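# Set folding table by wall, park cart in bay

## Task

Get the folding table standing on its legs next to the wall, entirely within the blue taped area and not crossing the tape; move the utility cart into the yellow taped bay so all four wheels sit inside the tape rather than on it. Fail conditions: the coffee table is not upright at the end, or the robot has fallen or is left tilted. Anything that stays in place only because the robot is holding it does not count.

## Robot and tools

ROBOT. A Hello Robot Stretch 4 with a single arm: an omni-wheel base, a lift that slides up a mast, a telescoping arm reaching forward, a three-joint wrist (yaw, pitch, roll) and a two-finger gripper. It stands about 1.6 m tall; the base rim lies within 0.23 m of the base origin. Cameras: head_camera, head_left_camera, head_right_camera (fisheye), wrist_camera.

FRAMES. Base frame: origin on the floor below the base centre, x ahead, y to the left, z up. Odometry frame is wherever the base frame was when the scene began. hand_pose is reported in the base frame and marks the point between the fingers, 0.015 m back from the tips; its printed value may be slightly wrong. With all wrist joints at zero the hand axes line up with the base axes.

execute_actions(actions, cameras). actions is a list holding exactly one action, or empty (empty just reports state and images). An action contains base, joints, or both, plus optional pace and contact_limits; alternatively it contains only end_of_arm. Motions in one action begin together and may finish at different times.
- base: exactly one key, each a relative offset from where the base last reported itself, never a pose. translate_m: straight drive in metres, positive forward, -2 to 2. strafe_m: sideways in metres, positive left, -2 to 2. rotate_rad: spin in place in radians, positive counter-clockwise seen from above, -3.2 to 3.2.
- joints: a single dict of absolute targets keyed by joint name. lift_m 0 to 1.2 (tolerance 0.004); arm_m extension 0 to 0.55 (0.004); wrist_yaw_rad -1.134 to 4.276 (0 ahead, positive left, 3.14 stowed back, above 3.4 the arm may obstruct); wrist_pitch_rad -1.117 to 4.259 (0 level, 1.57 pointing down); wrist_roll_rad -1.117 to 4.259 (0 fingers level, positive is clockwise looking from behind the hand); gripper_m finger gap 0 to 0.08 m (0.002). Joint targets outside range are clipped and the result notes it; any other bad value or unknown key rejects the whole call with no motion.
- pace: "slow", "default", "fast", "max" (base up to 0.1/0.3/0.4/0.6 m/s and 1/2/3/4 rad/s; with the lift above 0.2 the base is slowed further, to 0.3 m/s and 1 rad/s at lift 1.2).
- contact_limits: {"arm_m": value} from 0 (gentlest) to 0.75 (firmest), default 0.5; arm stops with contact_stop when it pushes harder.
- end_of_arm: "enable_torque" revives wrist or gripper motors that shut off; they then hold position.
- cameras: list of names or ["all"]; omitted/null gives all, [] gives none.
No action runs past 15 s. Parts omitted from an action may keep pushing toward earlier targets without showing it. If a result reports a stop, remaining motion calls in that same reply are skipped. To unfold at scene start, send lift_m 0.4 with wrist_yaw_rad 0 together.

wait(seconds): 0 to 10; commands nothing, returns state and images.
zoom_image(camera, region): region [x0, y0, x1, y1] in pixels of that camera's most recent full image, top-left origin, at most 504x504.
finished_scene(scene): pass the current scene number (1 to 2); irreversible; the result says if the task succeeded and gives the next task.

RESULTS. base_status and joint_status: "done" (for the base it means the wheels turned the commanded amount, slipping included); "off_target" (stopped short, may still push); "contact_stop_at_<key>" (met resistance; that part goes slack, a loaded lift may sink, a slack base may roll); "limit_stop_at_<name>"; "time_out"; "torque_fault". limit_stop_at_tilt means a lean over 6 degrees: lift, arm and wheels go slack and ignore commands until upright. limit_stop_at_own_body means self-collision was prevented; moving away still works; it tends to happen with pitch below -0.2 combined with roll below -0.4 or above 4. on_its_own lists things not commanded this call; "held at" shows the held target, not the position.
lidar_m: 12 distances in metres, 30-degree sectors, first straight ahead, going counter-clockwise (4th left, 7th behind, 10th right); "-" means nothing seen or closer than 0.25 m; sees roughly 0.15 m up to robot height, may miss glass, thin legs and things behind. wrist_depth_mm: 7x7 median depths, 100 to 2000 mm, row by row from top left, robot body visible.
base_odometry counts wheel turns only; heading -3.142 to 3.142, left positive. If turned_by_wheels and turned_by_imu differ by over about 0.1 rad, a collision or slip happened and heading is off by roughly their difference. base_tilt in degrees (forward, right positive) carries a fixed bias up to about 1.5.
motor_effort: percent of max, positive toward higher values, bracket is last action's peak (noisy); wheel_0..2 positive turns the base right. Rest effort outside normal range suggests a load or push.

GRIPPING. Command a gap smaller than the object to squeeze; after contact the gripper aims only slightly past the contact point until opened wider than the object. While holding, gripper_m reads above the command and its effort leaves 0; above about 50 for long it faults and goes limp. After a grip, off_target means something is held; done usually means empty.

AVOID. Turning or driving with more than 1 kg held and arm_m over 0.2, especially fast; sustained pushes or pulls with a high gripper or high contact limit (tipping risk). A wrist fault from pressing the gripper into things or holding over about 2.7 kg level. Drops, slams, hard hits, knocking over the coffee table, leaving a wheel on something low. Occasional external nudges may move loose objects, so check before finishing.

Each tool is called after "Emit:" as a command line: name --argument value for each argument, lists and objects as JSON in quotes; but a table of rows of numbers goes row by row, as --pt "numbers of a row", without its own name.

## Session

Emit:
execute_actions --actions '[]'

Scene clock: 0.00 s.
base_odometry: x=+0.000 y=+0.000 heading=+0.000 (m, m, rad; odometry frame)
turned_by_wheels: +0.000 (rad since the last result)
turned_by_imu: +0.000 (rad since the last result)
base_tilt: forward=+0.7 right=+1.3 (deg)
lidar_m: 1.12 0.82 0.79 0.84 0.88 0.83 0.86 1.23 1.27 1.28 1.77 1.67
base_status: not commanded
joint_positions: lift_m=+0.208 arm_m=+0.001 wrist_yaw_rad=+3.042 wrist_pitch_rad=-0.005 wrist_roll_rad=-0.017 gripper_m=+0.040
joint_status: not commanded
motor_effort: lift_m=+22 arm_m=-1 wrist_yaw_rad=-1 wrist_pitch_rad=-9 wrist_roll_rad=+0 gripper_m=+0 wheel_0=-1 wheel_1=+0 wheel_2=+1 (%)
hand_pose: x=-0.0315 y=+0.1081 z=+0.3875 quat_wxyz=(+0.050, +0.002, -0.009, +0.999) (m; base frame)
wrist_depth_mm: 140 144 - - - - 820 / 107 142 1098 1025 931 854 809 / 110 141 1078 991 931 842 788 / 132 152 1060 976 904 842 759 / - 1160 1078 960 891 820 778 / 1576 1182 1025 960 878 820 750 / 1078 1160 160 991 831 798 759
pictures: head_camera, head_left_camera, head_right_camera, wrist_camera
Images, in order (width x height): head_camera 420x560, head_left_camera 420x672, head_right_camera 420x672, wrist_camera 616x392.

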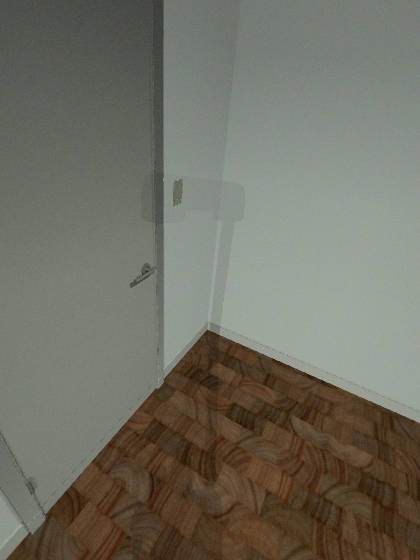

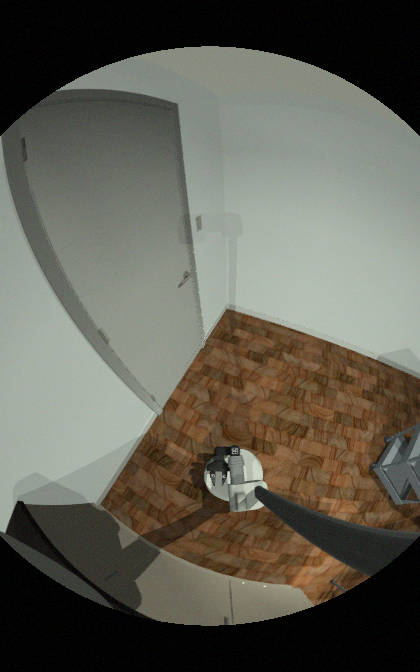

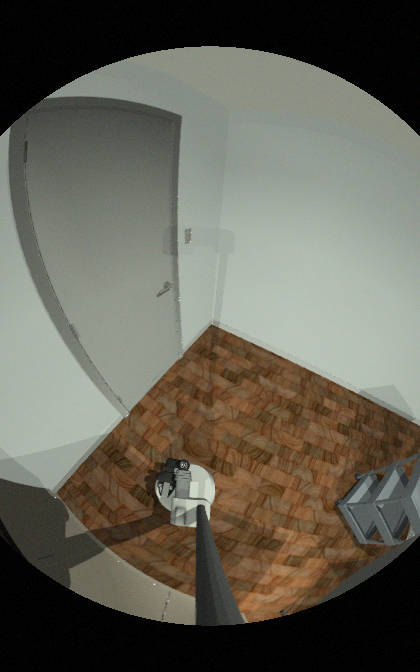

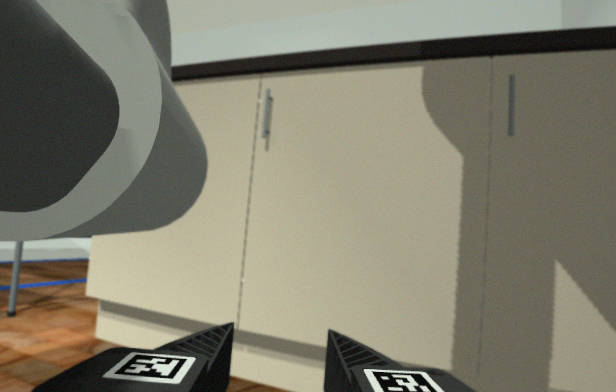

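Emit:
execute_actions --actions '[{"base":{"rotate_rad":-1.6},"joints":{"lift_m":0.4}}]' --cameras '["head_camera","head_left_camera"]'

Emit:
execute_actions --actions '[{"base":{"rotate_rad":-0.8},"joints":{"wrist_yaw_rad":0,"gripper_m":0.08,"lift_m":0.3}}]' --cameras '["head_camera","head_left_camera"]'

Scene clock: 13.70 s.
base_odometry: x=+0.000 y=+0.000 heading=-1.600 (m, m, rad; odometry frame)
turned_by_wheels: -1.600 (rad since the last result)
turned_by_imu: -1.621 (rad since the last result)
base_tilt: forward=+0.7 right=+1.4 (deg)
lidar_m: 1.26 1.79 1.69 1.12 0.84 0.78 0.83 0.89 0.84 0.85 1.16 1.30
base_status: done
joint_positions: lift_m=+0.400 arm_m=+0.001 wrist_yaw_rad=+3.042 wrist_pitch_rad=-0.005 wrist_roll_rad=-0.017 gripper_m=+0.040
joint_status: all done
motor_effort: lift_m=+25(25) arm_m=-1(1) wrist_yaw_rad=-1(0) wrist_pitch_rad=-9(11) wrist_roll_rad=+1(0) gripper_m=+0(0) wheel_0=+3(8) wheel_1=+1(6) wheel_2=+1(5) (%)
hand_pose: x=-0.0315 y=+0.1081 z=+0.5789 quat_wxyz=(+0.050, +0.002, -0.009, +0.999) (m; base frame)
wrist_depth_mm: 140 144 1078 991 904 820 759 / 107 142 1042 960 891 798 759 / 111 141 1025 946 891 788 750 / 132 151 991 931 866 778 732 / 991 1078 1025 946 842 759 732 / 1025 1060 960 904 842 759 715 / 991 1042 160 866 798 750 707
pictures: head_camera, head_left_camera
Images, in order (width x height): head_camera 420x560, head_left_camera 420x672.

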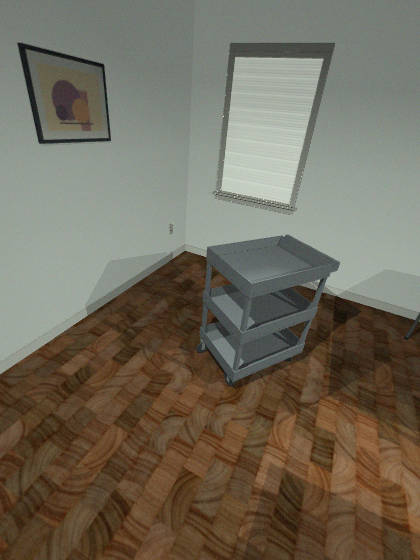

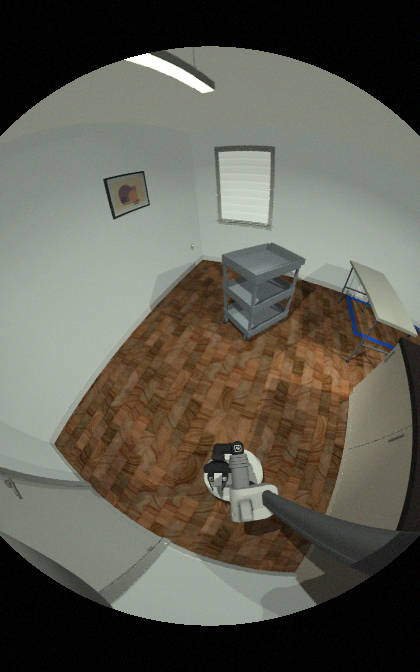

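Scene clock: 16.07 s.
base_odometry: x=+0.000 y=+0.000 heading=-2.399 (m, m, rad; odometry frame)
turned_by_wheels: -0.800 (rad since the last result)
turned_by_imu: -0.810 (rad since the last result)
base_tilt: forward=+0.7 right=+1.3 (deg)
lidar_m: 1.62 1.26 2.03 1.72 1.69 0.97 0.81 0.81 0.91 0.84 0.83 0.94
base_status: done
joint_positions: lift_m=+0.300 arm_m=+0.001 wrist_yaw_rad=+0.001 wrist_pitch_rad=-0.005 wrist_roll_rad=-0.017 gripper_m=+0.080
joint_status: all done
motor_effort: lift_m=+18(23) arm_m=-1(1) wrist_yaw_rad=-2(9) wrist_pitch_rad=-9(9) wrist_roll_rad=+1(0) gripper_m=+1(2) wheel_0=+2(7) wheel_1=+0(5) wheel_2=+0(8) (%)
hand_pose: x=+0.3842 y=-0.0873 z=+0.4795 quat_wxyz=(+1.000, -0.009, -0.002, +0.000) (m; base frame)
wrist_depth_mm: - - - - - - - / - - - - - 991 741 / 1430 - - - - 904 732 / - - - - - 891 715 / - - - - - 878 723 / 1281 1808 - - - 842 691 / - 123 1336 1464 146 788 683
pictures: head_camera, head_left_camera
Images, in order (width x height): head_camera 420x560, head_left_camera 420x672.

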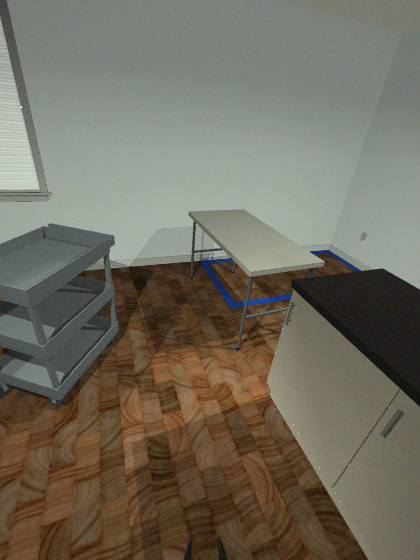

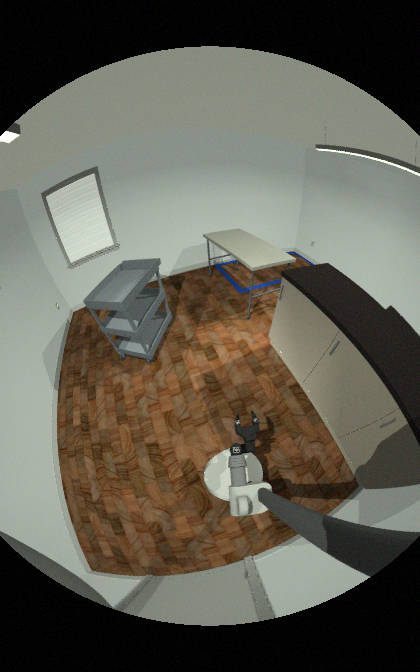

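Emit:
execute_actions --actions '[{"base":{"rotate_rad":0.39}}]' --cameras '[]'

Emit:
execute_actions --actions '[{"base":{"strafe_m":-0.25}}]' --cameras '[]'

Emit:
execute_actions --actions '[{"base":{"translate_m":1.33}}]' --cameras '[]'

Emit:
execute_actions --actions '[{"base":{"rotate_rad":-1.55}}]' --cameras '["head_camera","wrist_camera","head_left_camera"]'

Scene clock: 26.47 s.
base_odometry: x=+0.000 y=+0.000 heading=-2.010 (m, m, rad; odometry frame)
turned_by_wheels: +0.390 (rad since the last result)
turned_by_imu: +0.394 (rad since the last result)
base_tilt: forward=+0.7 right=+1.3 (deg)
lidar_m: 1.27 1.42 1.73 1.67 1.05 0.80 0.81 0.87 0.85 0.83 0.89 1.25
base_status: done
joint_positions: lift_m=+0.300 arm_m=+0.001 wrist_yaw_rad=+0.000 wrist_pitch_rad=-0.005 wrist_roll_rad=-0.017 gripper_m=+0.080
joint_status: not commanded
motor_effort: lift_m=+18(18) arm_m=-1(1) wrist_yaw_rad=-2(1) wrist_pitch_rad=-9(10) wrist_roll_rad=+1(1) gripper_m=+1(2) wheel_0=-2(6) wheel_1=-1(7) wheel_2=+0(7) (%)
hand_pose: x=+0.3841 y=-0.0874 z=+0.4795 quat_wxyz=(+1.000, -0.009, -0.002, +0.000) (m; base frame)
wrist_depth_mm: - - - - - - - / - - - - - - - / - 1281 1205 - - - - / - - - - - - 1576 / - - - - - - - / 1863 1281 1576 - - - - / - 123 1229 1430 145 1708 1618
pictures: none
No camera images: the call's "cameras" was empty. Leave "cameras" out to get every camera's image.

Scene clock: 28.60 s.
base_odometry: x=-0.226 y=+0.106 heading=-2.010 (m, m, rad; odometry frame)
turned_by_wheels: +0.000 (rad since the last result)
turned_by_imu: +0.000 (rad since the last result)
base_tilt: forward=+0.7 right=+1.3 (deg)
lidar_m: 1.45 1.35 2.00 1.94 1.07 0.83 0.81 0.79 0.60 0.57 0.61 0.90
base_status: done
joint_positions: lift_m=+0.300 arm_m=+0.001 wrist_yaw_rad=+0.000 wrist_pitch_rad=-0.005 wrist_roll_rad=-0.017 gripper_m=+0.080
joint_status: not commanded
motor_effort: lift_m=+18(18) arm_m=-1(1) wrist_yaw_rad=-1(2) wrist_pitch_rad=-9(9) wrist_roll_rad=+1(1) gripper_m=+1(1) wheel_0=+0(11) wheel_1=+2(11) wheel_2=+0(1) (%)
hand_pose: x=+0.3841 y=-0.0874 z=+0.4795 quat_wxyz=(+1.000, -0.009, -0.002, +0.000) (m; base frame)
wrist_depth_mm: - - - - - - - / - - - - - - - / 1255 1255 1499 - - - - / 1229 - - - - 1618 1708 / - - - - - - - / 1229 1464 1808 - - - - / - 123 1336 1464 146 1537 1708
pictures: none
No camera images: the call's "cameras" was empty. Leave "cameras" out to get every camera's image.

Scene clock: 34.50 s.
base_odometry: x=-0.791 y=-1.098 heading=-2.010 (m, m, rad; odometry frame)
turned_by_wheels: +0.000 (rad since the last result)
turned_by_imu: -0.005 (rad since the last result)
base_tilt: forward=+0.7 right=+1.3 (deg)
lidar_m: 0.40 0.30 0.29 0.35 1.97 2.19 2.16 0.88 0.77 0.66 0.70 1.00
base_status: done
joint_positions: lift_m=+0.300 arm_m=+0.001 wrist_yaw_rad=+0.000 wrist_pitch_rad=-0.005 wrist_roll_rad=-0.017 gripper_m=+0.080
joint_status: not commanded
motor_effort: lift_m=+18(18) arm_m=-1(1) wrist_yaw_rad=-1(2) wrist_pitch_rad=-7(7) wrist_roll_rad=+1(1) gripper_m=+1(1) wheel_0=+1(6) wheel_1=+0(5) wheel_2=+0(9) (%)
hand_pose: x=+0.3841 y=-0.0874 z=+0.4795 quat_wxyz=(+1.000, -0.009, -0.002, +0.000) (m; base frame)
wrist_depth_mm: 1397 1430 1430 1397 1397 1397 1397 / 1430 1397 1397 1366 1397 1397 1336 / 1366 1397 1366 1366 1366 1366 1336 / 1366 1336 1336 1336 1336 1366 1366 / 1336 1336 1336 1366 1336 1336 1336 / 1336 1308 1336 1366 1336 1308 1308 / - 123 1308 1255 146 1281 1281
pictures: none
No camera images: the call's "cameras" was empty. Leave "cameras" out to get every camera's image.

Scene clock: 36.53 s.
base_odometry: x=-0.791 y=-1.098 heading=+2.724 (m, m, rad; odometry frame)
turned_by_wheels: -1.550 (rad since the last result)
turned_by_imu: -1.570 (rad since the last result)
base_tilt: forward=+0.7 right=+1.4 (deg)
lidar_m: 0.66 0.72 1.02 0.40 0.30 0.32 0.35 1.97 2.19 2.08 0.92 0.77
base_status: done
joint_positions: lift_m=+0.300 arm_m=+0.001 wrist_yaw_rad=+0.000 wrist_pitch_rad=-0.005 wrist_roll_rad=-0.017 gripper_m=+0.080
joint_status: not commanded
motor_effort: lift_m=+18(18) arm_m=-1(1) wrist_yaw_rad=-2(2) wrist_pitch_rad=-8(8) wrist_roll_rad=+1(1) gripper_m=+1(1) wheel_0=+3(8) wheel_1=-1(3) wheel_2=+0(7) (%)
hand_pose: x=+0.3842 y=-0.0874 z=+0.4795 quat_wxyz=(+1.000, -0.009, -0.002, +0.000) (m; base frame)
wrist_depth_mm: 1182 - - - - - 473 / 517 500 488 - - 676 469 / 960 904 723 - - 654 462 / - - - - - 654 455 / - - - - - 615 449 / 1808 - 1756 - - 603 442 / - 123 1160 1464 146 535 442
pictures: head_camera, head_left_camera, wrist_camera
Images, in order (width x height): head_camera 420x560, head_left_camera 420x672, wrist_camera 616x392.

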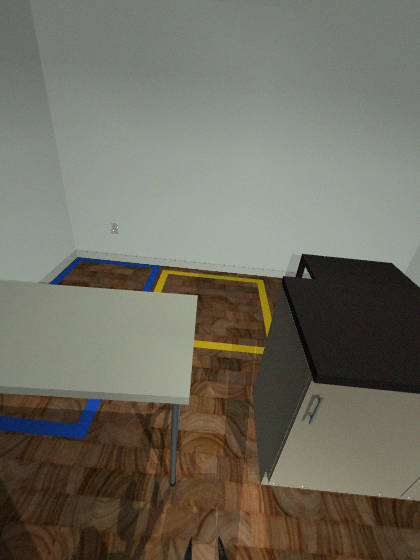

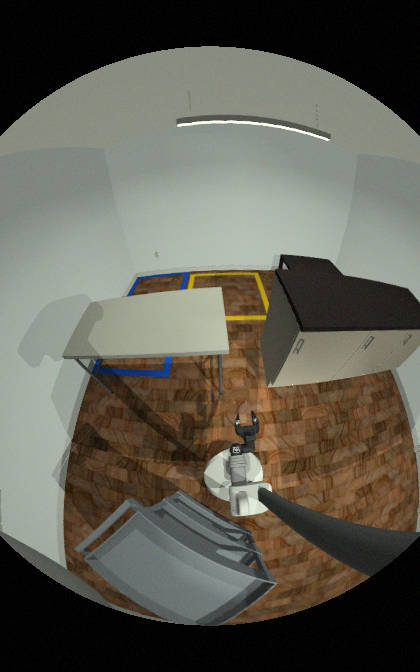

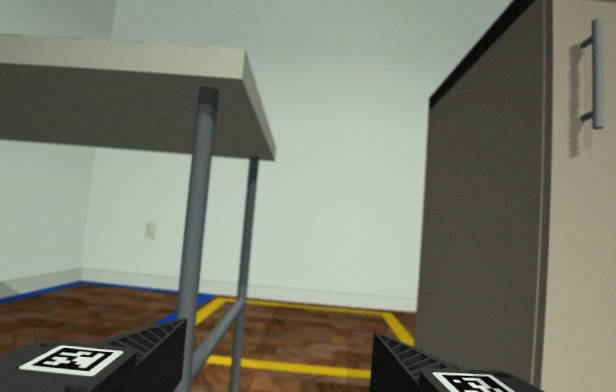

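Emit:
execute_actions --actions '[{"base":{"translate_m":0.17},"joints":{"lift_m":0.25}}]' --cameras '[]'

Emit:
execute_actions --actions '[{"base":{"strafe_m":0.11},"pace":"slow"}]' --cameras '["wrist_camera"]'

Scene clock: 44.70 s.
base_odometry: x=-0.947 y=-1.029 heading=+2.724 (m, m, rad; odometry frame)
turned_by_wheels: +0.000 (rad since the last result)
turned_by_imu: -0.001 (rad since the last result)
base_tilt: forward=+0.7 right=+1.3 (deg)
lidar_m: 0.50 0.51 0.74 1.57 0.43 0.44 0.49 2.13 2.22 1.56 0.67 0.60
base_status: done
joint_positions: lift_m=+0.250 arm_m=+0.001 wrist_yaw_rad=+0.000 wrist_pitch_rad=-0.005 wrist_roll_rad=-0.017 gripper_m=+0.080
joint_status: all done
motor_effort: lift_m=+18(21) arm_m=-1(1) wrist_yaw_rad=-2(1) wrist_pitch_rad=-9(9) wrist_roll_rad=+0(1) gripper_m=+1(1) wheel_0=+0(7) wheel_1=+0(5) wheel_2=+2(10) (%)
hand_pose: x=+0.3842 y=-0.0874 z=+0.4295 quat_wxyz=(+1.000, -0.009, -0.002, +0.000) (m; base frame)
wrist_depth_mm: 473 436 433 - - 750 473 / 668 597 621 - - 699 469 / - - - - - 699 462 / - - - - - 668 455 / - - - - - 654 445 / 1661 1618 1863 - - 640 439 / - 123 1160 1308 146 559 436
pictures: none
No camera images: the call's "cameras" was empty. Leave "cameras" out to get every camera's image.

Scene clock: 46.93 s.
base_odometry: x=-0.991 y=-1.129 heading=+2.724 (m, m, rad; odometry frame)
turned_by_wheels: +0.000 (rad since the last result)
turned_by_imu: +0.000 (rad since the last result)
base_tilt: forward=+0.7 right=+1.3 (deg)
lidar_m: 0.49 0.53 0.76 1.46 0.37 0.38 0.42 0.67 2.32 1.60 0.69 0.72
base_status: done
joint_positions: lift_m=+0.250 arm_m=+0.001 wrist_yaw_rad=+0.000 wrist_pitch_rad=-0.005 wrist_roll_rad=-0.017 gripper_m=+0.080
joint_status: not commanded
motor_effort: lift_m=+18(18) arm_m=-1(1) wrist_yaw_rad=-1(2) wrist_pitch_rad=-10(8) wrist_roll_rad=+1(1) gripper_m=+1(2) wheel_0=-1(5) wheel_1=+0(7) wheel_2=+1(4) (%)
hand_pose: x=+0.3842 y=-0.0874 z=+0.4295 quat_wxyz=(+1.000, -0.009, -0.002, +0.000) (m; base frame)
wrist_depth_mm: 473 452 433 392 - - 654 / 691 654 621 564 - - 640 / - - - 866 - - 640 / - - - - - - 621 / - - - - - - 615 / 1708 1808 1921 1921 - 1983 597 / - 123 1138 1205 146 778 591
pictures: wrist_camera
Images, in order (width x height): wrist_camera 616x392.

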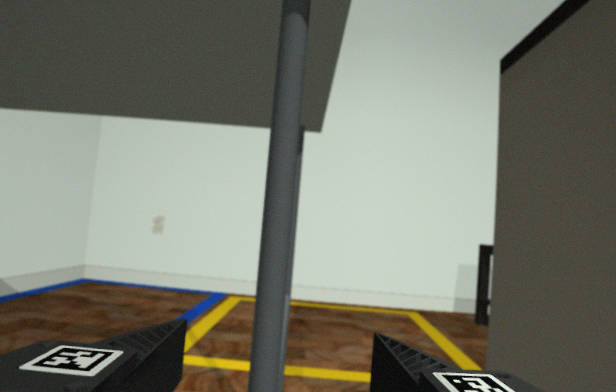

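Emit:
execute_actions --actions '[{"joints":{"arm_m":0.45},"pace":"slow"}]' --cameras '[]'

Emit:
execute_actions --actions '[{"base":{"translate_m":0.25},"pace":"slow"}]' --cameras '["head_camera"]'

Emit:
execute_actions --actions '[{"base":{"translate_m":0.25},"pace":"slow"}]' --cameras '["head_camera","head_left_camera"]'

Scene clock: 58.37 s.
base_odometry: x=-0.991 y=-1.129 heading=+2.724 (m, m, rad; odometry frame)
turned_by_wheels: +0.000 (rad since the last result)
turned_by_imu: -0.002 (rad since the last result)
base_tilt: forward=+0.7 right=+1.3 (deg)
lidar_m: 0.68 0.69 0.92 1.46 0.37 0.37 0.41 0.64 2.31 1.59 0.69 0.72
base_status: not commanded
joint_positions: lift_m=+0.250 arm_m=+0.449 wrist_yaw_rad=-0.004 wrist_pitch_rad=-0.006 wrist_roll_rad=-0.017 gripper_m=+0.080
joint_status: all done
motor_effort: lift_m=+18(18) arm_m=+7(10) wrist_yaw_rad=+12(12) wrist_pitch_rad=-8(9) wrist_roll_rad=+1(1) gripper_m=+1(2) wheel_0=+0(1) wheel_1=+1(0) wheel_2=-4(5) (%)
hand_pose: x=+0.8319 y=-0.0884 z=+0.4297 quat_wxyz=(+1.000, -0.009, -0.003, -0.002) (m; base frame)
wrist_depth_mm: 477 455 - - - - - / 1921 - - - - - - / - - - - - - - / - - - - - - - / - - - - - - - / 1708 1808 - - - - 1921 / - 115 - 1281 146 1464 1464
pictures: none
No camera images: the call's "cameras" was empty. Leave "cameras" out to get every camera's image.

Scene clock: 62.13 s.
base_odometry: x=-1.219 y=-1.028 heading=+2.724 (m, m, rad; odometry frame)
turned_by_wheels: +0.000 (rad since the last result)
turned_by_imu: -0.003 (rad since the last result)
base_tilt: forward=+0.7 right=+1.4 (deg)
lidar_m: 0.64 0.63 0.72 1.44 1.54 0.58 0.63 2.42 2.37 0.85 0.56 0.75
base_status: done
joint_positions: lift_m=+0.250 arm_m=+0.449 wrist_yaw_rad=-0.003 wrist_pitch_rad=-0.006 wrist_roll_rad=-0.017 gripper_m=+0.080
joint_status: not commanded
motor_effort: lift_m=+18(18) arm_m=+7(7) wrist_yaw_rad=+9(12) wrist_pitch_rad=-6(7) wrist_roll_rad=+1(0) gripper_m=+1(1) wheel_0=+2(4) wheel_1=+2(8) wheel_2=-4(10) (%)
hand_pose: x=+0.8321 y=-0.0882 z=+0.4297 quat_wxyz=(+1.000, -0.009, -0.003, -0.002) (m; base frame)
wrist_depth_mm: 477 462 - 1808 1863 1808 1863 / 1921 1863 - 1808 1808 1863 1808 / 1808 1863 - 1808 1808 1756 1756 / 1863 1808 - 1756 1808 1808 1756 / 1756 1756 - 1808 1708 1756 1756 / 1661 1756 - 1756 1756 1756 1708 / - 115 - 1281 145 1499 1464
pictures: head_camera
Images, in order (width x height): head_camera 420x560.

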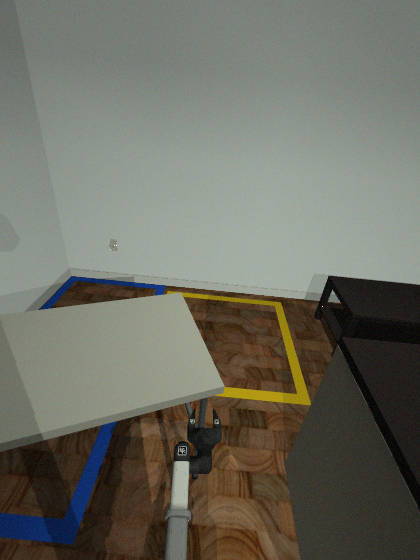

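Scene clock: 65.90 s.
base_odometry: x=-1.448 y=-0.927 heading=+2.724 (m, m, rad; odometry frame)
turned_by_wheels: +0.000 (rad since the last result)
turned_by_imu: -0.002 (rad since the last result)
base_tilt: forward=+0.7 right=+1.3 (deg)
lidar_m: 0.58 0.56 0.60 0.80 1.52 0.79 0.85 2.70 2.38 0.49 0.52 0.75
base_status: done
joint_positions: lift_m=+0.250 arm_m=+0.449 wrist_yaw_rad=-0.002 wrist_pitch_rad=-0.006 wrist_roll_rad=-0.017 gripper_m=+0.080
joint_status: not commanded
motor_effort: lift_m=+18(18) arm_m=+7(7) wrist_yaw_rad=+6(8) wrist_pitch_rad=-7(8) wrist_roll_rad=+1(1) gripper_m=+1(1) wheel_0=+4(5) wheel_1=+2(4) wheel_2=-3(8) (%)
hand_pose: x=+0.8322 y=-0.0879 z=+0.4297 quat_wxyz=(+1.000, -0.009, -0.003, -0.001) (m; base frame)
wrist_depth_mm: 480 455 - 1576 1576 1661 1576 / 1618 1576 - 1576 1576 1576 1618 / 1618 1576 - 1618 1537 1576 1576 / 1537 1576 - 1537 1576 1537 1537 / 1537 1537 - 1537 1537 1537 1499 / 1499 1537 - 1499 1537 1499 1499 / - - - 1336 146 1464 1464
pictures: head_camera, head_left_camera
Images, in order (width x height): head_camera 420x560, head_left_camera 420x672.

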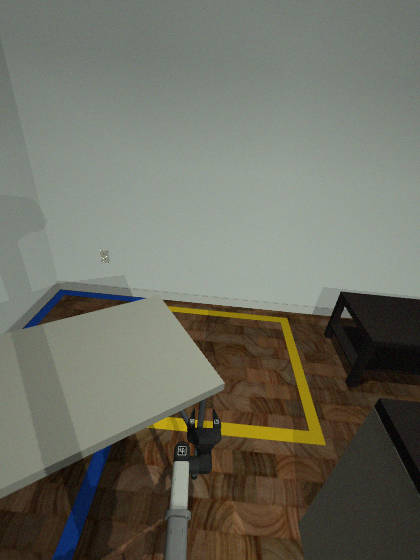

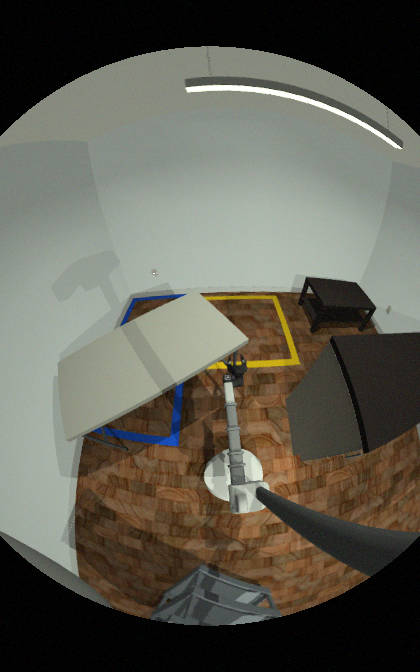

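Emit:
execute_actions --actions '[{"base":{"translate_m":0.25},"pace":"slow"}]' --cameras '[]'

Emit:
execute_actions --actions '[{"joints":{"arm_m":0.0}}]' --cameras '["head_camera","head_left_camera"]'

Scene clock: 82.50 s.
base_odometry: x=-1.676 y=-0.825 heading=+2.724 (m, m, rad; odometry frame)
turned_by_wheels: +0.000 (rad since the last result)
turned_by_imu: -0.001 (rad since the last result)
base_tilt: forward=+0.7 right=+1.3 (deg)
lidar_m: 0.55 0.46 0.45 0.58 1.53 1.04 1.09 2.96 0.50 0.50 0.53 1.62
base_status: done
joint_positions: lift_m=+0.250 arm_m=+0.449 wrist_yaw_rad=-0.002 wrist_pitch_rad=-0.006 wrist_roll_rad=-0.017 gripper_m=+0.080
joint_status: not commanded
motor_effort: lift_m=+18(18) arm_m=+6(7) wrist_yaw_rad=+4(6) wrist_pitch_rad=-6(7) wrist_roll_rad=+1(1) gripper_m=+1(1) wheel_0=+6(7) wheel_1=+3(6) wheel_2=-4(9) (%)
hand_pose: x=+0.8323 y=-0.0878 z=+0.4297 quat_wxyz=(+1.000, -0.009, -0.003, -0.001) (m; base frame)
wrist_depth_mm: 462 1366 - 1336 1366 1336 1308 / 1336 1336 - 1336 1336 1308 1336 / 1308 1336 - 1308 1308 1336 1255 / 1308 1336 - 1281 1281 1255 1281 / 1308 1308 - 1281 1281 1281 1255 / 1281 1255 - 1255 1281 1255 1229 / - - 1255 1281 146 1229 1205
pictures: none
No camera images: the call's "cameras" was empty. Leave "cameras" out to get every camera's image.

Scene clock: 84.90 s.
base_odometry: x=-1.676 y=-0.825 heading=+2.724 (m, m, rad; odometry frame)
turned_by_wheels: +0.000 (rad since the last result)
turned_by_imu: -0.001 (rad since the last result)
base_tilt: forward=+0.7 right=+1.3 (deg)
lidar_m: 0.55 0.46 0.45 0.56 1.51 1.05 1.09 2.95 0.52 0.50 0.56 1.62
base_status: not commanded
joint_positions: lift_m=+0.250 arm_m=+0.001 wrist_yaw_rad=+0.000 wrist_pitch_rad=-0.005 wrist_roll_rad=-0.017 gripper_m=+0.080
joint_status: all done
motor_effort: lift_m=+18(18) arm_m=-4(3) wrist_yaw_rad=-1(3) wrist_pitch_rad=-11(11) wrist_roll_rad=+1(1) gripper_m=+1(1) wheel_0=+3(6) wheel_1=+1(3) wheel_2=-2(3) (%)
hand_pose: x=+0.3847 y=-0.0874 z=+0.4295 quat_wxyz=(+1.000, -0.009, -0.002, +0.000) (m; base frame)
wrist_depth_mm: 477 449 439 1808 1808 1808 1756 / 676 661 621 1708 1756 1756 1756 / 1808 1808 1756 1756 1808 1708 1756 / 1808 1808 1708 1808 1708 1756 1708 / 1756 1708 1708 1708 1756 1708 1708 / 1708 1661 1708 1708 1661 1708 1661 / - 123 1160 1281 146 1499 1336
pictures: head_camera, head_left_camera
Images, in order (width x height): head_camera 420x560, head_left_camera 420x672.

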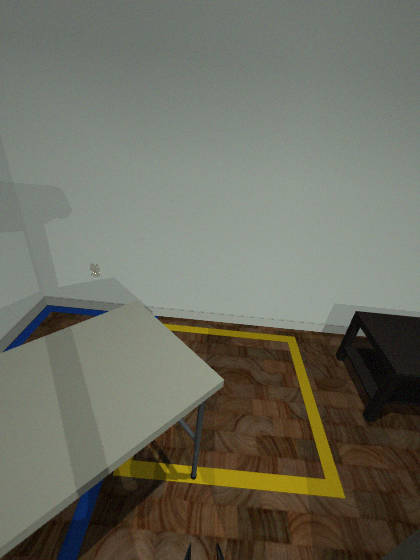

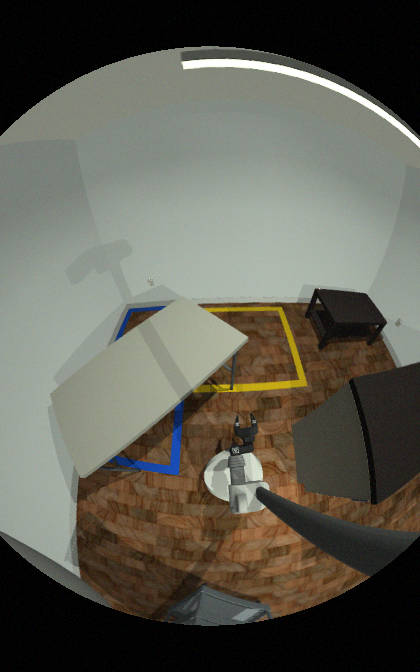

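Emit:
execute_actions --actions '[{"base":{"strafe_m":-0.2}}]' --cameras '[]'

Emit:
execute_actions --actions '[{"base":{"translate_m":0.52}}]' --cameras '["head_left_camera"]'

Scene clock: 95.57 s.
base_odometry: x=-1.595 y=-0.642 heading=+2.724 (m, m, rad; odometry frame)
turned_by_wheels: +0.000 (rad since the last result)
turned_by_imu: -0.001 (rad since the last result)
base_tilt: forward=+0.7 right=+1.3 (deg)
lidar_m: 0.69 0.59 0.60 0.72 1.70 1.13 1.21 2.79 0.33 0.29 0.33 1.44
base_status: done
joint_positions: lift_m=+0.250 arm_m=+0.001 wrist_yaw_rad=+0.000 wrist_pitch_rad=-0.005 wrist_roll_rad=-0.017 gripper_m=+0.080
joint_status: not commanded
motor_effort: lift_m=+18(18) arm_m=-5(5) wrist_yaw_rad=-1(1) wrist_pitch_rad=-10(9) wrist_roll_rad=+1(1) gripper_m=+1(1) wheel_0=+0(9) wheel_1=+2(8) wheel_2=-1(1) (%)
hand_pose: x=+0.3847 y=-0.0874 z=+0.4295 quat_wxyz=(+1.000, -0.009, -0.002, +0.000) (m; base frame)
wrist_depth_mm: 473 484 1756 1808 1808 1808 1756 / 676 609 1756 1756 1756 1708 1756 / 1756 1808 1756 1756 1756 1756 1661 / 1756 1756 1756 1661 1756 1708 1708 / 1756 1708 1708 1756 1708 1708 1708 / 1397 1661 1708 1708 1708 1661 1661 / - 123 1229 1308 146 1464 1366
pictures: none
No camera images: the call's "cameras" was empty. Leave "cameras" out to get every camera's image.

Scene clock: 98.77 s.
base_odometry: x=-2.071 y=-0.432 heading=+2.724 (m, m, rad; odometry frame)
turned_by_wheels: +0.000 (rad since the last result)
turned_by_imu: -0.002 (rad since the last result)
base_tilt: forward=+0.6 right=+1.3 (deg)
lidar_m: 1.44 0.25 0.25 0.27 0.54 1.63 1.65 0.47 0.39 0.89 1.09 1.38
base_status: done
joint_positions: lift_m=+0.250 arm_m=+0.001 wrist_yaw_rad=+0.000 wrist_pitch_rad=-0.005 wrist_roll_rad=-0.017 gripper_m=+0.080
joint_status: not commanded
motor_effort: lift_m=+18(19) arm_m=-5(5) wrist_yaw_rad=-2(0) wrist_pitch_rad=-9(10) wrist_roll_rad=+0(1) gripper_m=+1(1) wheel_0=+2(5) wheel_1=+0(0) wheel_2=+1(9) (%)
hand_pose: x=+0.3847 y=-0.0874 z=+0.4295 quat_wxyz=(+1.000, -0.009, -0.002, +0.000) (m; base frame)
wrist_depth_mm: 1281 1255 1281 1281 1255 1255 1229 / 1281 1281 1255 1255 1229 1229 1205 / 1229 1255 1255 1229 1205 1182 1182 / 1255 1229 1229 1229 1205 1205 1205 / 1205 1182 1160 1205 1205 1182 1160 / 1229 1229 1182 1182 1182 1182 1205 / - 123 1182 1160 146 1182 1160
pictures: head_left_camera
Images, in order (width x height): head_left_camera 420x672.

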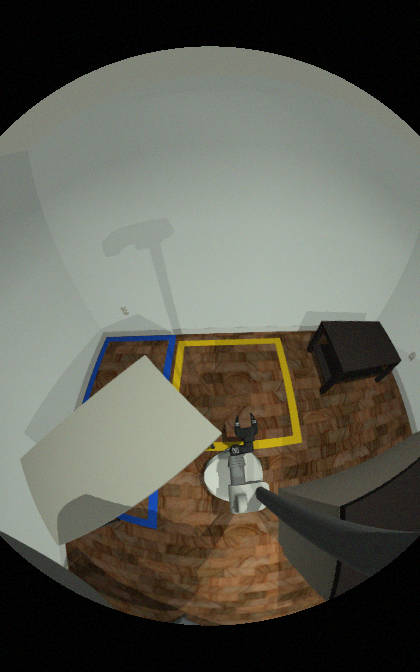

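Emit:
execute_actions --actions '[{"base":{"translate_m":0.08},"pace":"slow"}]' --cameras '[]'

Emit:
execute_actions --actions '[{"base":{"strafe_m":-0.35}}]' --cameras '[]'

Emit:
execute_actions --actions '[{"base":{"translate_m":0.05}}]' --cameras '[]'

Emit:
execute_actions --actions '[{"base":{"rotate_rad":1.4},"pace":"slow"}]' --cameras '["head_left_camera","head_camera","wrist_camera"]'

Scene clock: 106.07 s.
base_odometry: x=-2.143 y=-0.399 heading=+2.725 (m, m, rad; odometry frame)
turned_by_wheels: +0.000 (rad since the last result)
turned_by_imu: -0.001 (rad since the last result)
base_tilt: forward=+0.7 right=+1.3 (deg)
lidar_m: 1.35 0.25 0.25 0.25 0.37 1.70 1.70 0.48 0.43 1.31 1.04 1.37
base_status: done
joint_positions: lift_m=+0.250 arm_m=+0.001 wrist_yaw_rad=+0.000 wrist_pitch_rad=-0.005 wrist_roll_rad=-0.017 gripper_m=+0.080
joint_status: not commanded
motor_effort: lift_m=+19(18) arm_m=-4(5) wrist_yaw_rad=-1(1) wrist_pitch_rad=-11(10) wrist_roll_rad=+1(1) gripper_m=+1(1) wheel_0=+4(7) wheel_1=+5(3) wheel_2=-3(6) (%)
hand_pose: x=+0.3847 y=-0.0874 z=+0.4295 quat_wxyz=(+1.000, -0.009, -0.002, +0.000) (m; base frame)
wrist_depth_mm: 1205 1182 1182 1182 1160 1160 1160 / 1182 1182 1138 1205 1138 1118 1182 / 1160 1138 1118 1138 1138 1138 1118 / 1160 1138 1118 1138 1138 1138 1118 / 1160 1160 1138 1138 1098 1098 1118 / 1118 1118 1138 1098 1118 1118 1098 / - 123 1098 1078 146 1078 1078
pictures: none
No camera images: the call's "cameras" was empty. Leave "cameras" out to get every camera's image.

Scene clock: 108.57 s.
base_odometry: x=-2.002 y=-0.079 heading=+2.725 (m, m, rad; odometry frame)
turned_by_wheels: +0.000 (rad since the last result)
turned_by_imu: +0.000 (rad since the last result)
base_tilt: forward=+0.7 right=+1.4 (deg)
lidar_m: 1.34 1.41 0.46 0.49 0.89 1.82 0.27 0.29 0.42 1.46 0.75 0.83
base_status: done
joint_positions: lift_m=+0.250 arm_m=+0.001 wrist_yaw_rad=+0.000 wrist_pitch_rad=-0.005 wrist_roll_rad=-0.017 gripper_m=+0.080
joint_status: not commanded
motor_effort: lift_m=+18(18) arm_m=-5(5) wrist_yaw_rad=-1(1) wrist_pitch_rad=-9(10) wrist_roll_rad=+1(1) gripper_m=+1(1) wheel_0=-1(10) wheel_1=+1(10) wheel_2=-1(2) (%)
hand_pose: x=+0.3847 y=-0.0874 z=+0.4295 quat_wxyz=(+1.000, -0.009, -0.002, +0.000) (m; base frame)
wrist_depth_mm: 1182 1182 1138 1138 1118 1138 1138 / 1160 1182 1138 1138 1118 1118 1118 / 1138 1138 1118 1138 1118 1118 1118 / 1160 1118 1138 1098 1118 1078 1078 / 1098 1098 1078 1098 1078 1060 1098 / 1098 1098 1098 1078 1078 1078 778 / - 123 1060 1060 146 1060 788
pictures: none
No camera images: the call's "cameras" was empty. Leave "cameras" out to get every camera's image.

Scene clock: 109.73 s.
base_odometry: x=-2.047 y=-0.059 heading=+2.725 (m, m, rad; odometry frame)
turned_by_wheels: +0.000 (rad since the last result)
turned_by_imu: +0.000 (rad since the last result)
base_tilt: forward=+0.7 right=+1.3 (deg)
lidar_m: 1.30 1.38 0.44 0.43 0.84 1.89 0.32 0.33 0.50 1.46 0.70 0.83
base_status: done
joint_positions: lift_m=+0.250 arm_m=+0.001 wrist_yaw_rad=+0.000 wrist_pitch_rad=-0.005 wrist_roll_rad=-0.017 gripper_m=+0.080
joint_status: not commanded
motor_effort: lift_m=+19(18) arm_m=-4(5) wrist_yaw_rad=-1(0) wrist_pitch_rad=-9(9) wrist_roll_rad=+1(0) gripper_m=+1(1) wheel_0=+1(5) wheel_1=-1(0) wheel_2=+1(8) (%)
hand_pose: x=+0.3847 y=-0.0874 z=+0.4295 quat_wxyz=(+1.000, -0.009, -0.002, +0.000) (m; base frame)
wrist_depth_mm: 1118 1118 1118 1118 1098 1098 1060 / 1098 1098 1060 1098 1098 1098 1042 / 1098 1060 1078 1060 1078 1060 1042 / 1078 1078 1078 1060 1042 1025 1008 / 1078 1060 1060 1042 1060 1042 1025 / 1060 1042 1060 1042 1042 1025 715 / - 123 1025 1042 146 1008 732
pictures: none
No camera images: the call's "cameras" was empty. Leave "cameras" out to get every camera's image.

Scene clock: 112.43 s.
base_odometry: x=-2.047 y=-0.059 heading=-2.159 (m, m, rad; odometry frame)
turned_by_wheels: +1.400 (rad since the last result)
turned_by_imu: +1.417 (rad since the last result)
base_tilt: forward=+0.7 right=+1.3 (deg)
lidar_m: 0.43 0.65 1.87 0.31 0.32 0.43 0.94 0.74 0.70 1.28 1.33 0.60
base_status: done
joint_positions: lift_m=+0.250 arm_m=+0.001 wrist_yaw_rad=+0.000 wrist_pitch_rad=-0.005 wrist_roll_rad=-0.017 gripper_m=+0.080
joint_status: not commanded
motor_effort: lift_m=+18(18) arm_m=-5(5) wrist_yaw_rad=-1(1) wrist_pitch_rad=-11(9) wrist_roll_rad=+1(0) gripper_m=+1(1) wheel_0=-2(7) wheel_1=+0(5) wheel_2=+0(7) (%)
hand_pose: x=+0.3847 y=-0.0874 z=+0.4295 quat_wxyz=(+1.000, -0.009, -0.002, +0.000) (m; base frame)
wrist_depth_mm: 469 455 410 418 433 1863 1499 / 676 647 535 591 564 1808 1537 / 1576 1182 891 1756 1708 1863 1464 / 1576 1576 1618 1756 1756 1808 1464 / 1499 1576 1618 1661 1708 1756 1430 / 1576 1537 1576 1661 1708 1808 1430 / - 123 254 1308 147 1537 1336
pictures: head_camera, head_left_camera, wrist_camera
Images, in order (width x height): head_camera 420x560, head_left_camera 420x672, wrist_camera 616x392.

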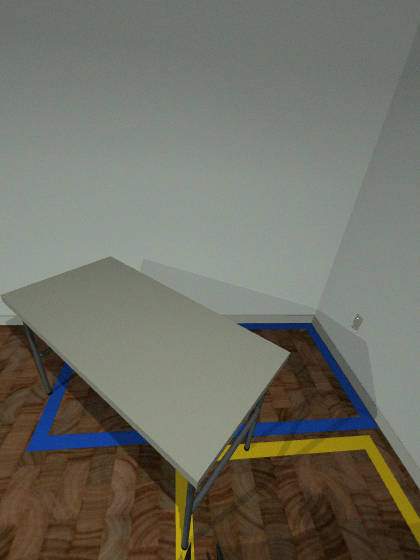

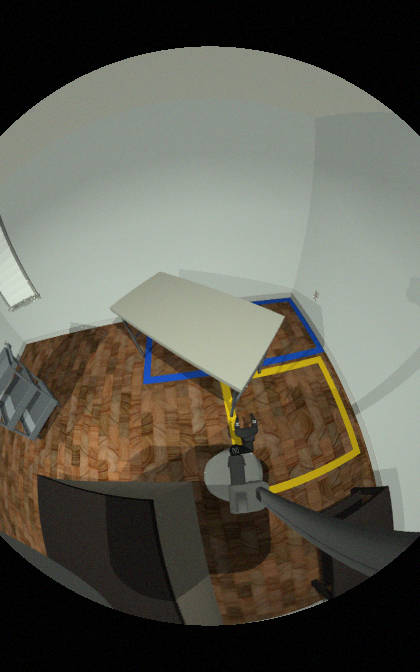

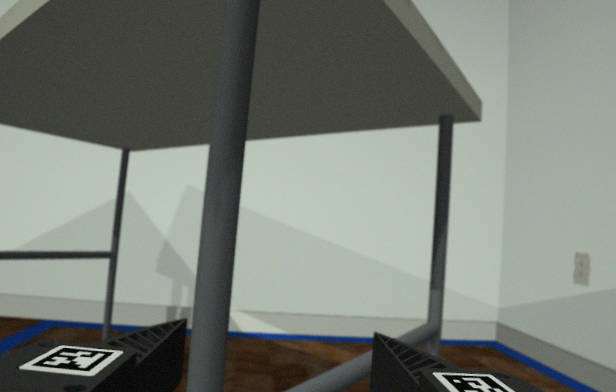

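Emit:
execute_actions --actions '[{"base":{"strafe_m":0.04},"pace":"slow"}]' --cameras '[]'

Emit:
execute_actions --actions '[{"joints":{"arm_m":0.52},"pace":"slow"}]' --cameras '["head_left_camera","head_camera"]'

Scene clock: 118.53 s.
base_odometry: x=-2.014 y=-0.081 heading=-2.159 (m, m, rad; odometry frame)
turned_by_wheels: +0.000 (rad since the last result)
turned_by_imu: -0.001 (rad since the last result)
base_tilt: forward=+0.7 right=+1.3 (deg)
lidar_m: 0.43 0.69 1.84 0.26 0.28 0.34 0.84 0.81 0.74 1.33 1.36 0.53
base_status: done
joint_positions: lift_m=+0.250 arm_m=+0.001 wrist_yaw_rad=+0.000 wrist_pitch_rad=-0.005 wrist_roll_rad=-0.017 gripper_m=+0.080
joint_status: not commanded
motor_effort: lift_m=+18(19) arm_m=-5(4) wrist_yaw_rad=-1(1) wrist_pitch_rad=-10(11) wrist_roll_rad=+1(0) gripper_m=+1(2) wheel_0=-1(6) wheel_1=+0(4) wheel_2=+1(1) (%)
hand_pose: x=+0.3847 y=-0.0874 z=+0.4295 quat_wxyz=(+1.000, -0.009, -0.002, +0.000) (m; base frame)
wrist_depth_mm: 492 452 433 373 404 1863 1576 / 676 640 627 539 559 634 1537 / 1537 1160 1060 778 1756 1808 1537 / 1576 1576 1708 1708 1708 1863 1464 / 1499 1576 1618 1661 1708 1808 1464 / 1499 1576 1618 1618 1661 1808 1464 / - 123 1160 1205 146 1430 1430
pictures: none
No camera images: the call's "cameras" was empty. Leave "cameras" out to get every camera's image.

Scene clock: 125.00 s.
base_odometry: x=-2.014 y=-0.081 heading=-2.160 (m, m, rad; odometry frame)
turned_by_wheels: -0.001 (rad since the last result)
turned_by_imu: -0.003 (rad since the last result)
base_tilt: forward=+0.7 right=+1.3 (deg)
lidar_m: 0.77 0.99 1.81 0.26 0.26 0.36 0.84 0.83 0.74 1.32 1.35 1.10
base_status: not commanded
joint_positions: lift_m=+0.250 arm_m=+0.518 wrist_yaw_rad=-0.011 wrist_pitch_rad=-0.006 wrist_roll_rad=-0.017 gripper_m=+0.080
joint_status: all done
on_its_own: wrist_yaw_rad is at rest, and its effort (+30) is outside its rest range (-13 to +13)
motor_effort: lift_m=+18(18) arm_m=+9(5) wrist_yaw_rad=+30(35) wrist_pitch_rad=-3(8) wrist_roll_rad=+1(1) gripper_m=+1(1) wheel_0=-4(4) wheel_1=-1(1) wheel_2=-12(12) (%)
hand_pose: x=+0.9010 y=-0.0897 z=+0.4298 quat_wxyz=(+1.000, -0.009, -0.003, -0.005) (m; base frame)
wrist_depth_mm: 480 452 442 427 - 413 1397 / 691 661 634 597 - 544 1336 / 1098 1138 1160 1182 - 1308 1366 / 1078 1118 1160 1182 - 1281 1336 / 1060 1118 1138 1160 - 1255 1308 / 1042 1078 1160 1182 - 1255 1308 / - 123 1098 1138 129 1205 1281
pictures: head_camera, head_left_camera
Images, in order (width x height): head_camera 420x560, head_left_camera 420x672.

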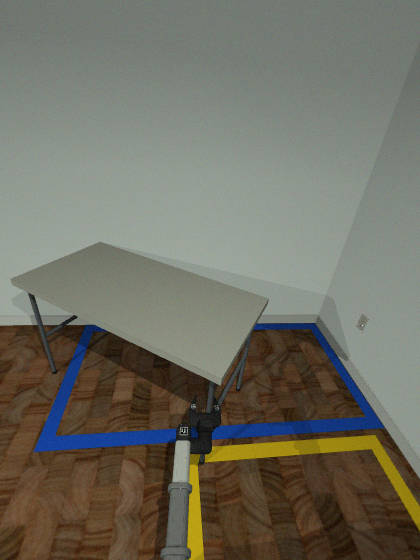

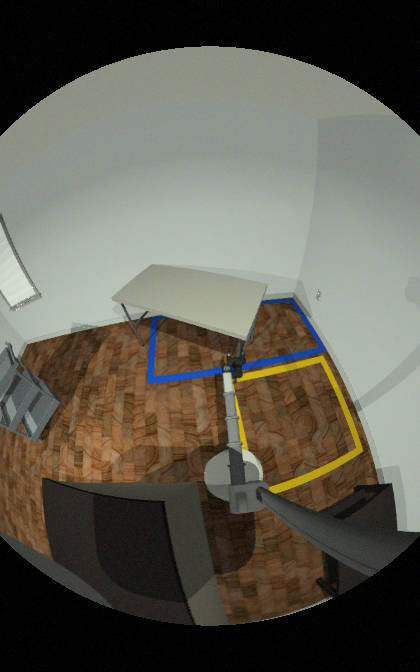

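Emit:
execute_actions --actions '[{"base":{"strafe_m":-0.1},"pace":"slow"}]' --cameras '[]'

Emit:
execute_actions --actions '[{"base":{"translate_m":0.2},"pace":"slow"}]' --cameras '["head_left_camera","head_camera"]'

Scene clock: 140.67 s.
base_odometry: x=-2.097 y=-0.026 heading=-2.158 (m, m, rad; odometry frame)
turned_by_wheels: +0.002 (rad since the last result)
turned_by_imu: +0.002 (rad since the last result)
base_tilt: forward=+0.7 right=+1.3 (deg)
lidar_m: 0.78 0.99 1.93 0.38 0.37 0.50 1.13 0.68 0.70 1.23 1.26 1.62
base_status: done
joint_positions: lift_m=+0.250 arm_m=+0.519 wrist_yaw_rad=+0.007 wrist_pitch_rad=-0.005 wrist_roll_rad=-0.017 gripper_m=+0.080
joint_status: not commanded
on_its_own: wrist_yaw_rad is at rest, and its effort (-20) is outside its rest range (-13 to +13)
motor_effort: lift_m=+18(19) arm_m=+3(9) wrist_yaw_rad=-20(29) wrist_pitch_rad=-7(7) wrist_roll_rad=+1(1) gripper_m=+0(1) wheel_0=+11(19) wheel_1=+4(7) wheel_2=+9(10) (%)
hand_pose: x=+0.9036 y=-0.0860 z=+0.4296 quat_wxyz=(+1.000, -0.009, -0.003, +0.003) (m; base frame)
wrist_depth_mm: 477 473 436 427 407 1308 1366 / 691 668 615 597 559 1281 1336 / 1118 - 1160 1205 1229 1281 1336 / 1078 - 1182 1205 1229 1308 1281 / 1098 - 1182 1182 1229 1281 1281 / 1078 - 1160 1182 1205 1229 1281 / - - 1118 1160 146 1229 1255
pictures: none
No camera images: the call's "cameras" was empty. Leave "cameras" out to get every camera's image.

Scene clock: 143.97 s.
base_odometry: x=-2.208 y=-0.192 heading=-2.159 (m, m, rad; odometry frame)
turned_by_wheels: -0.001 (rad since the last result)
turned_by_imu: -0.004 (rad since the last result)
base_tilt: forward=+0.7 right=+1.3 (deg)
lidar_m: 0.79 0.90 2.26 1.87 0.45 0.53 1.16 0.82 1.01 1.21 1.25 1.59
base_status: done
joint_positions: lift_m=+0.250 arm_m=+0.519 wrist_yaw_rad=-0.007 wrist_pitch_rad=-0.005 wrist_roll_rad=-0.017 gripper_m=+0.080
joint_status: not commanded
on_its_own: wrist_yaw_rad is at rest, and its effort (+20) is outside its rest range (-13 to +13)
motor_effort: lift_m=+19(19) arm_m=+3(3) wrist_yaw_rad=+20(21) wrist_pitch_rad=-7(9) wrist_roll_rad=+1(1) gripper_m=+0(0) wheel_0=-1(12) wheel_1=-1(4) wheel_2=-8(16) (%)
hand_pose: x=+0.9024 y=-0.0890 z=+0.4296 quat_wxyz=(+1.000, -0.009, -0.003, -0.004) (m; base frame)
wrist_depth_mm: 484 459 442 421 415 1118 1118 / 691 661 634 603 - 1118 1138 / 917 946 976 991 - 1118 1138 / 904 946 976 1008 - 1098 1118 / 917 931 976 976 - 1098 1078 / 891 904 960 976 - 1060 1098 / - 123 931 960 - 1042 1060
pictures: head_camera, head_left_camera
Images, in order (width x height): head_camera 420x560, head_left_camera 420x672.

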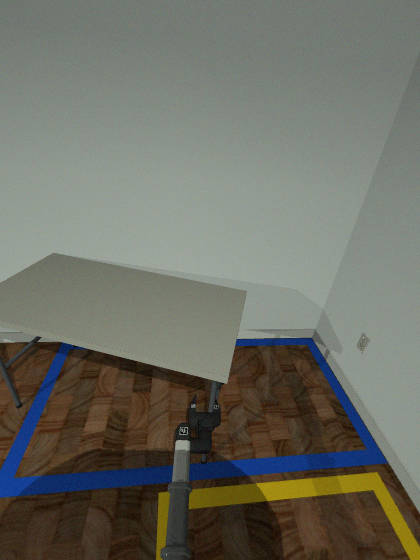

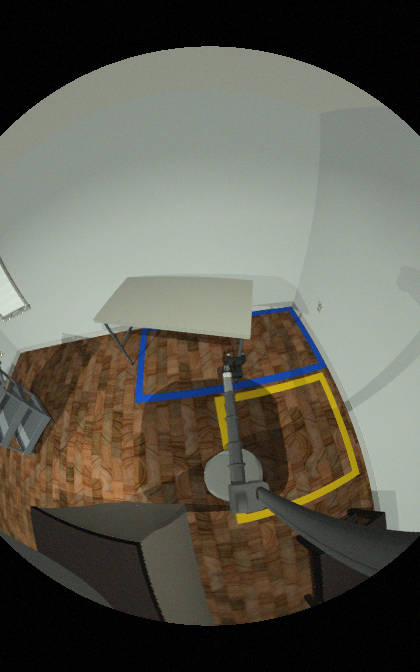

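Emit:
execute_actions --actions '[{"base":{"translate_m":0.17},"pace":"slow"}]' --cameras '[]'

Emit:
execute_actions --actions '[{"base":{"strafe_m":-0.3},"pace":"slow"}]' --cameras '["head_left_camera","head_camera"]'

Scene clock: 156.10 s.
base_odometry: x=-2.302 y=-0.333 heading=-2.160 (m, m, rad; odometry frame)
turned_by_wheels: -0.001 (rad since the last result)
turned_by_imu: -0.004 (rad since the last result)
base_tilt: forward=+0.7 right=+1.3 (deg)
lidar_m: 0.78 0.83 1.23 1.84 0.60 0.55 1.22 0.98 1.19 1.20 1.22 1.55
base_status: done
joint_positions: lift_m=+0.250 arm_m=+0.519 wrist_yaw_rad=-0.008 wrist_pitch_rad=-0.005 wrist_roll_rad=-0.017 gripper_m=+0.080
joint_status: not commanded
on_its_own: wrist_yaw_rad is at rest, and its effort (+23) is outside its rest range (-13 to +13)
motor_effort: lift_m=+18(18) arm_m=+3(3) wrist_yaw_rad=+23(29) wrist_pitch_rad=-5(7) wrist_roll_rad=+1(0) gripper_m=+0(0) wheel_0=-2(2) wheel_1=+0(1) wheel_2=-9(18) (%)
hand_pose: x=+0.9023 y=-0.0891 z=+0.4296 quat_wxyz=(+1.000, -0.009, -0.003, -0.004) (m; base frame)
wrist_depth_mm: 477 455 439 427 415 931 960 / 759 654 634 603 580 946 960 / 750 788 809 831 - 904 931 / 768 778 809 831 - 904 931 / 750 768 798 831 - 891 946 / 750 759 778 798 - 878 931 / - 123 778 798 - 878 904
pictures: none
No camera images: the call's "cameras" was empty. Leave "cameras" out to get every camera's image.

Scene clock: 160.23 s.
base_odometry: x=-2.552 y=-0.167 heading=-2.157 (m, m, rad; odometry frame)
turned_by_wheels: +0.002 (rad since the last result)
turned_by_imu: +0.006 (rad since the last result)
base_tilt: forward=+0.7 right=+1.3 (deg)
lidar_m: 0.77 0.80 1.11 2.15 0.77 0.92 0.87 0.89 0.97 0.90 0.92 1.20
base_status: done
joint_positions: lift_m=+0.250 arm_m=+0.519 wrist_yaw_rad=+0.007 wrist_pitch_rad=-0.005 wrist_roll_rad=-0.017 gripper_m=+0.080
joint_status: not commanded
on_its_own: wrist_yaw_rad is at rest, and its effort (-22) is outside its rest range (-13 to +13)
motor_effort: lift_m=+18(18) arm_m=+3(3) wrist_yaw_rad=-22(35) wrist_pitch_rad=-9(10) wrist_roll_rad=+1(1) gripper_m=+0(0) wheel_0=+14(22) wheel_1=+5(3) wheel_2=+9(15) (%)
hand_pose: x=+0.9037 y=-0.0859 z=+0.4295 quat_wxyz=(+1.000, -0.009, -0.002, +0.004) (m; base frame)
wrist_depth_mm: 480 473 439 452 904 946 960 / 788 809 615 854 878 931 960 / 798 809 842 878 891 917 931 / 778 - 820 854 866 904 917 / 778 - 831 842 878 904 917 / 778 - 831 831 854 904 891 / - - 820 842 146 878 904
pictures: head_camera, head_left_camera
Images, in order (width x height): head_camera 420x560, head_left_camera 420x672.

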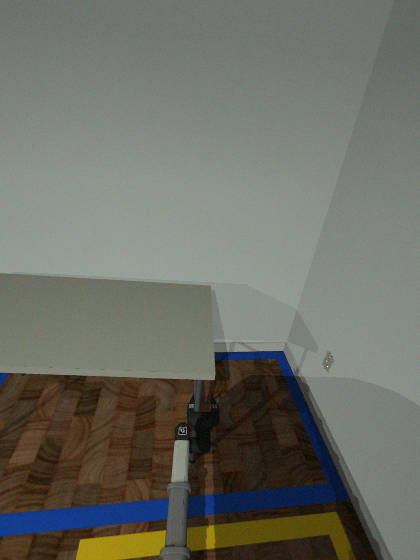

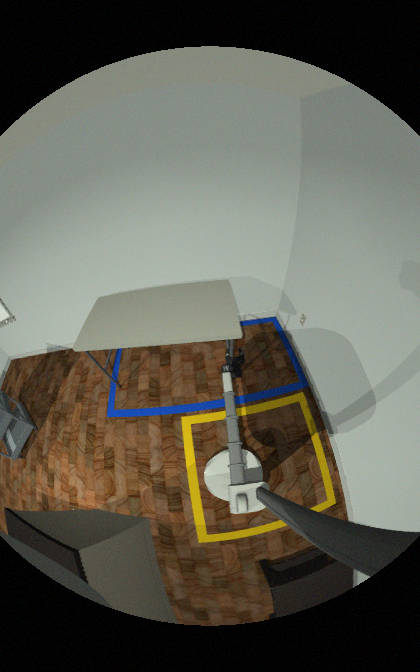

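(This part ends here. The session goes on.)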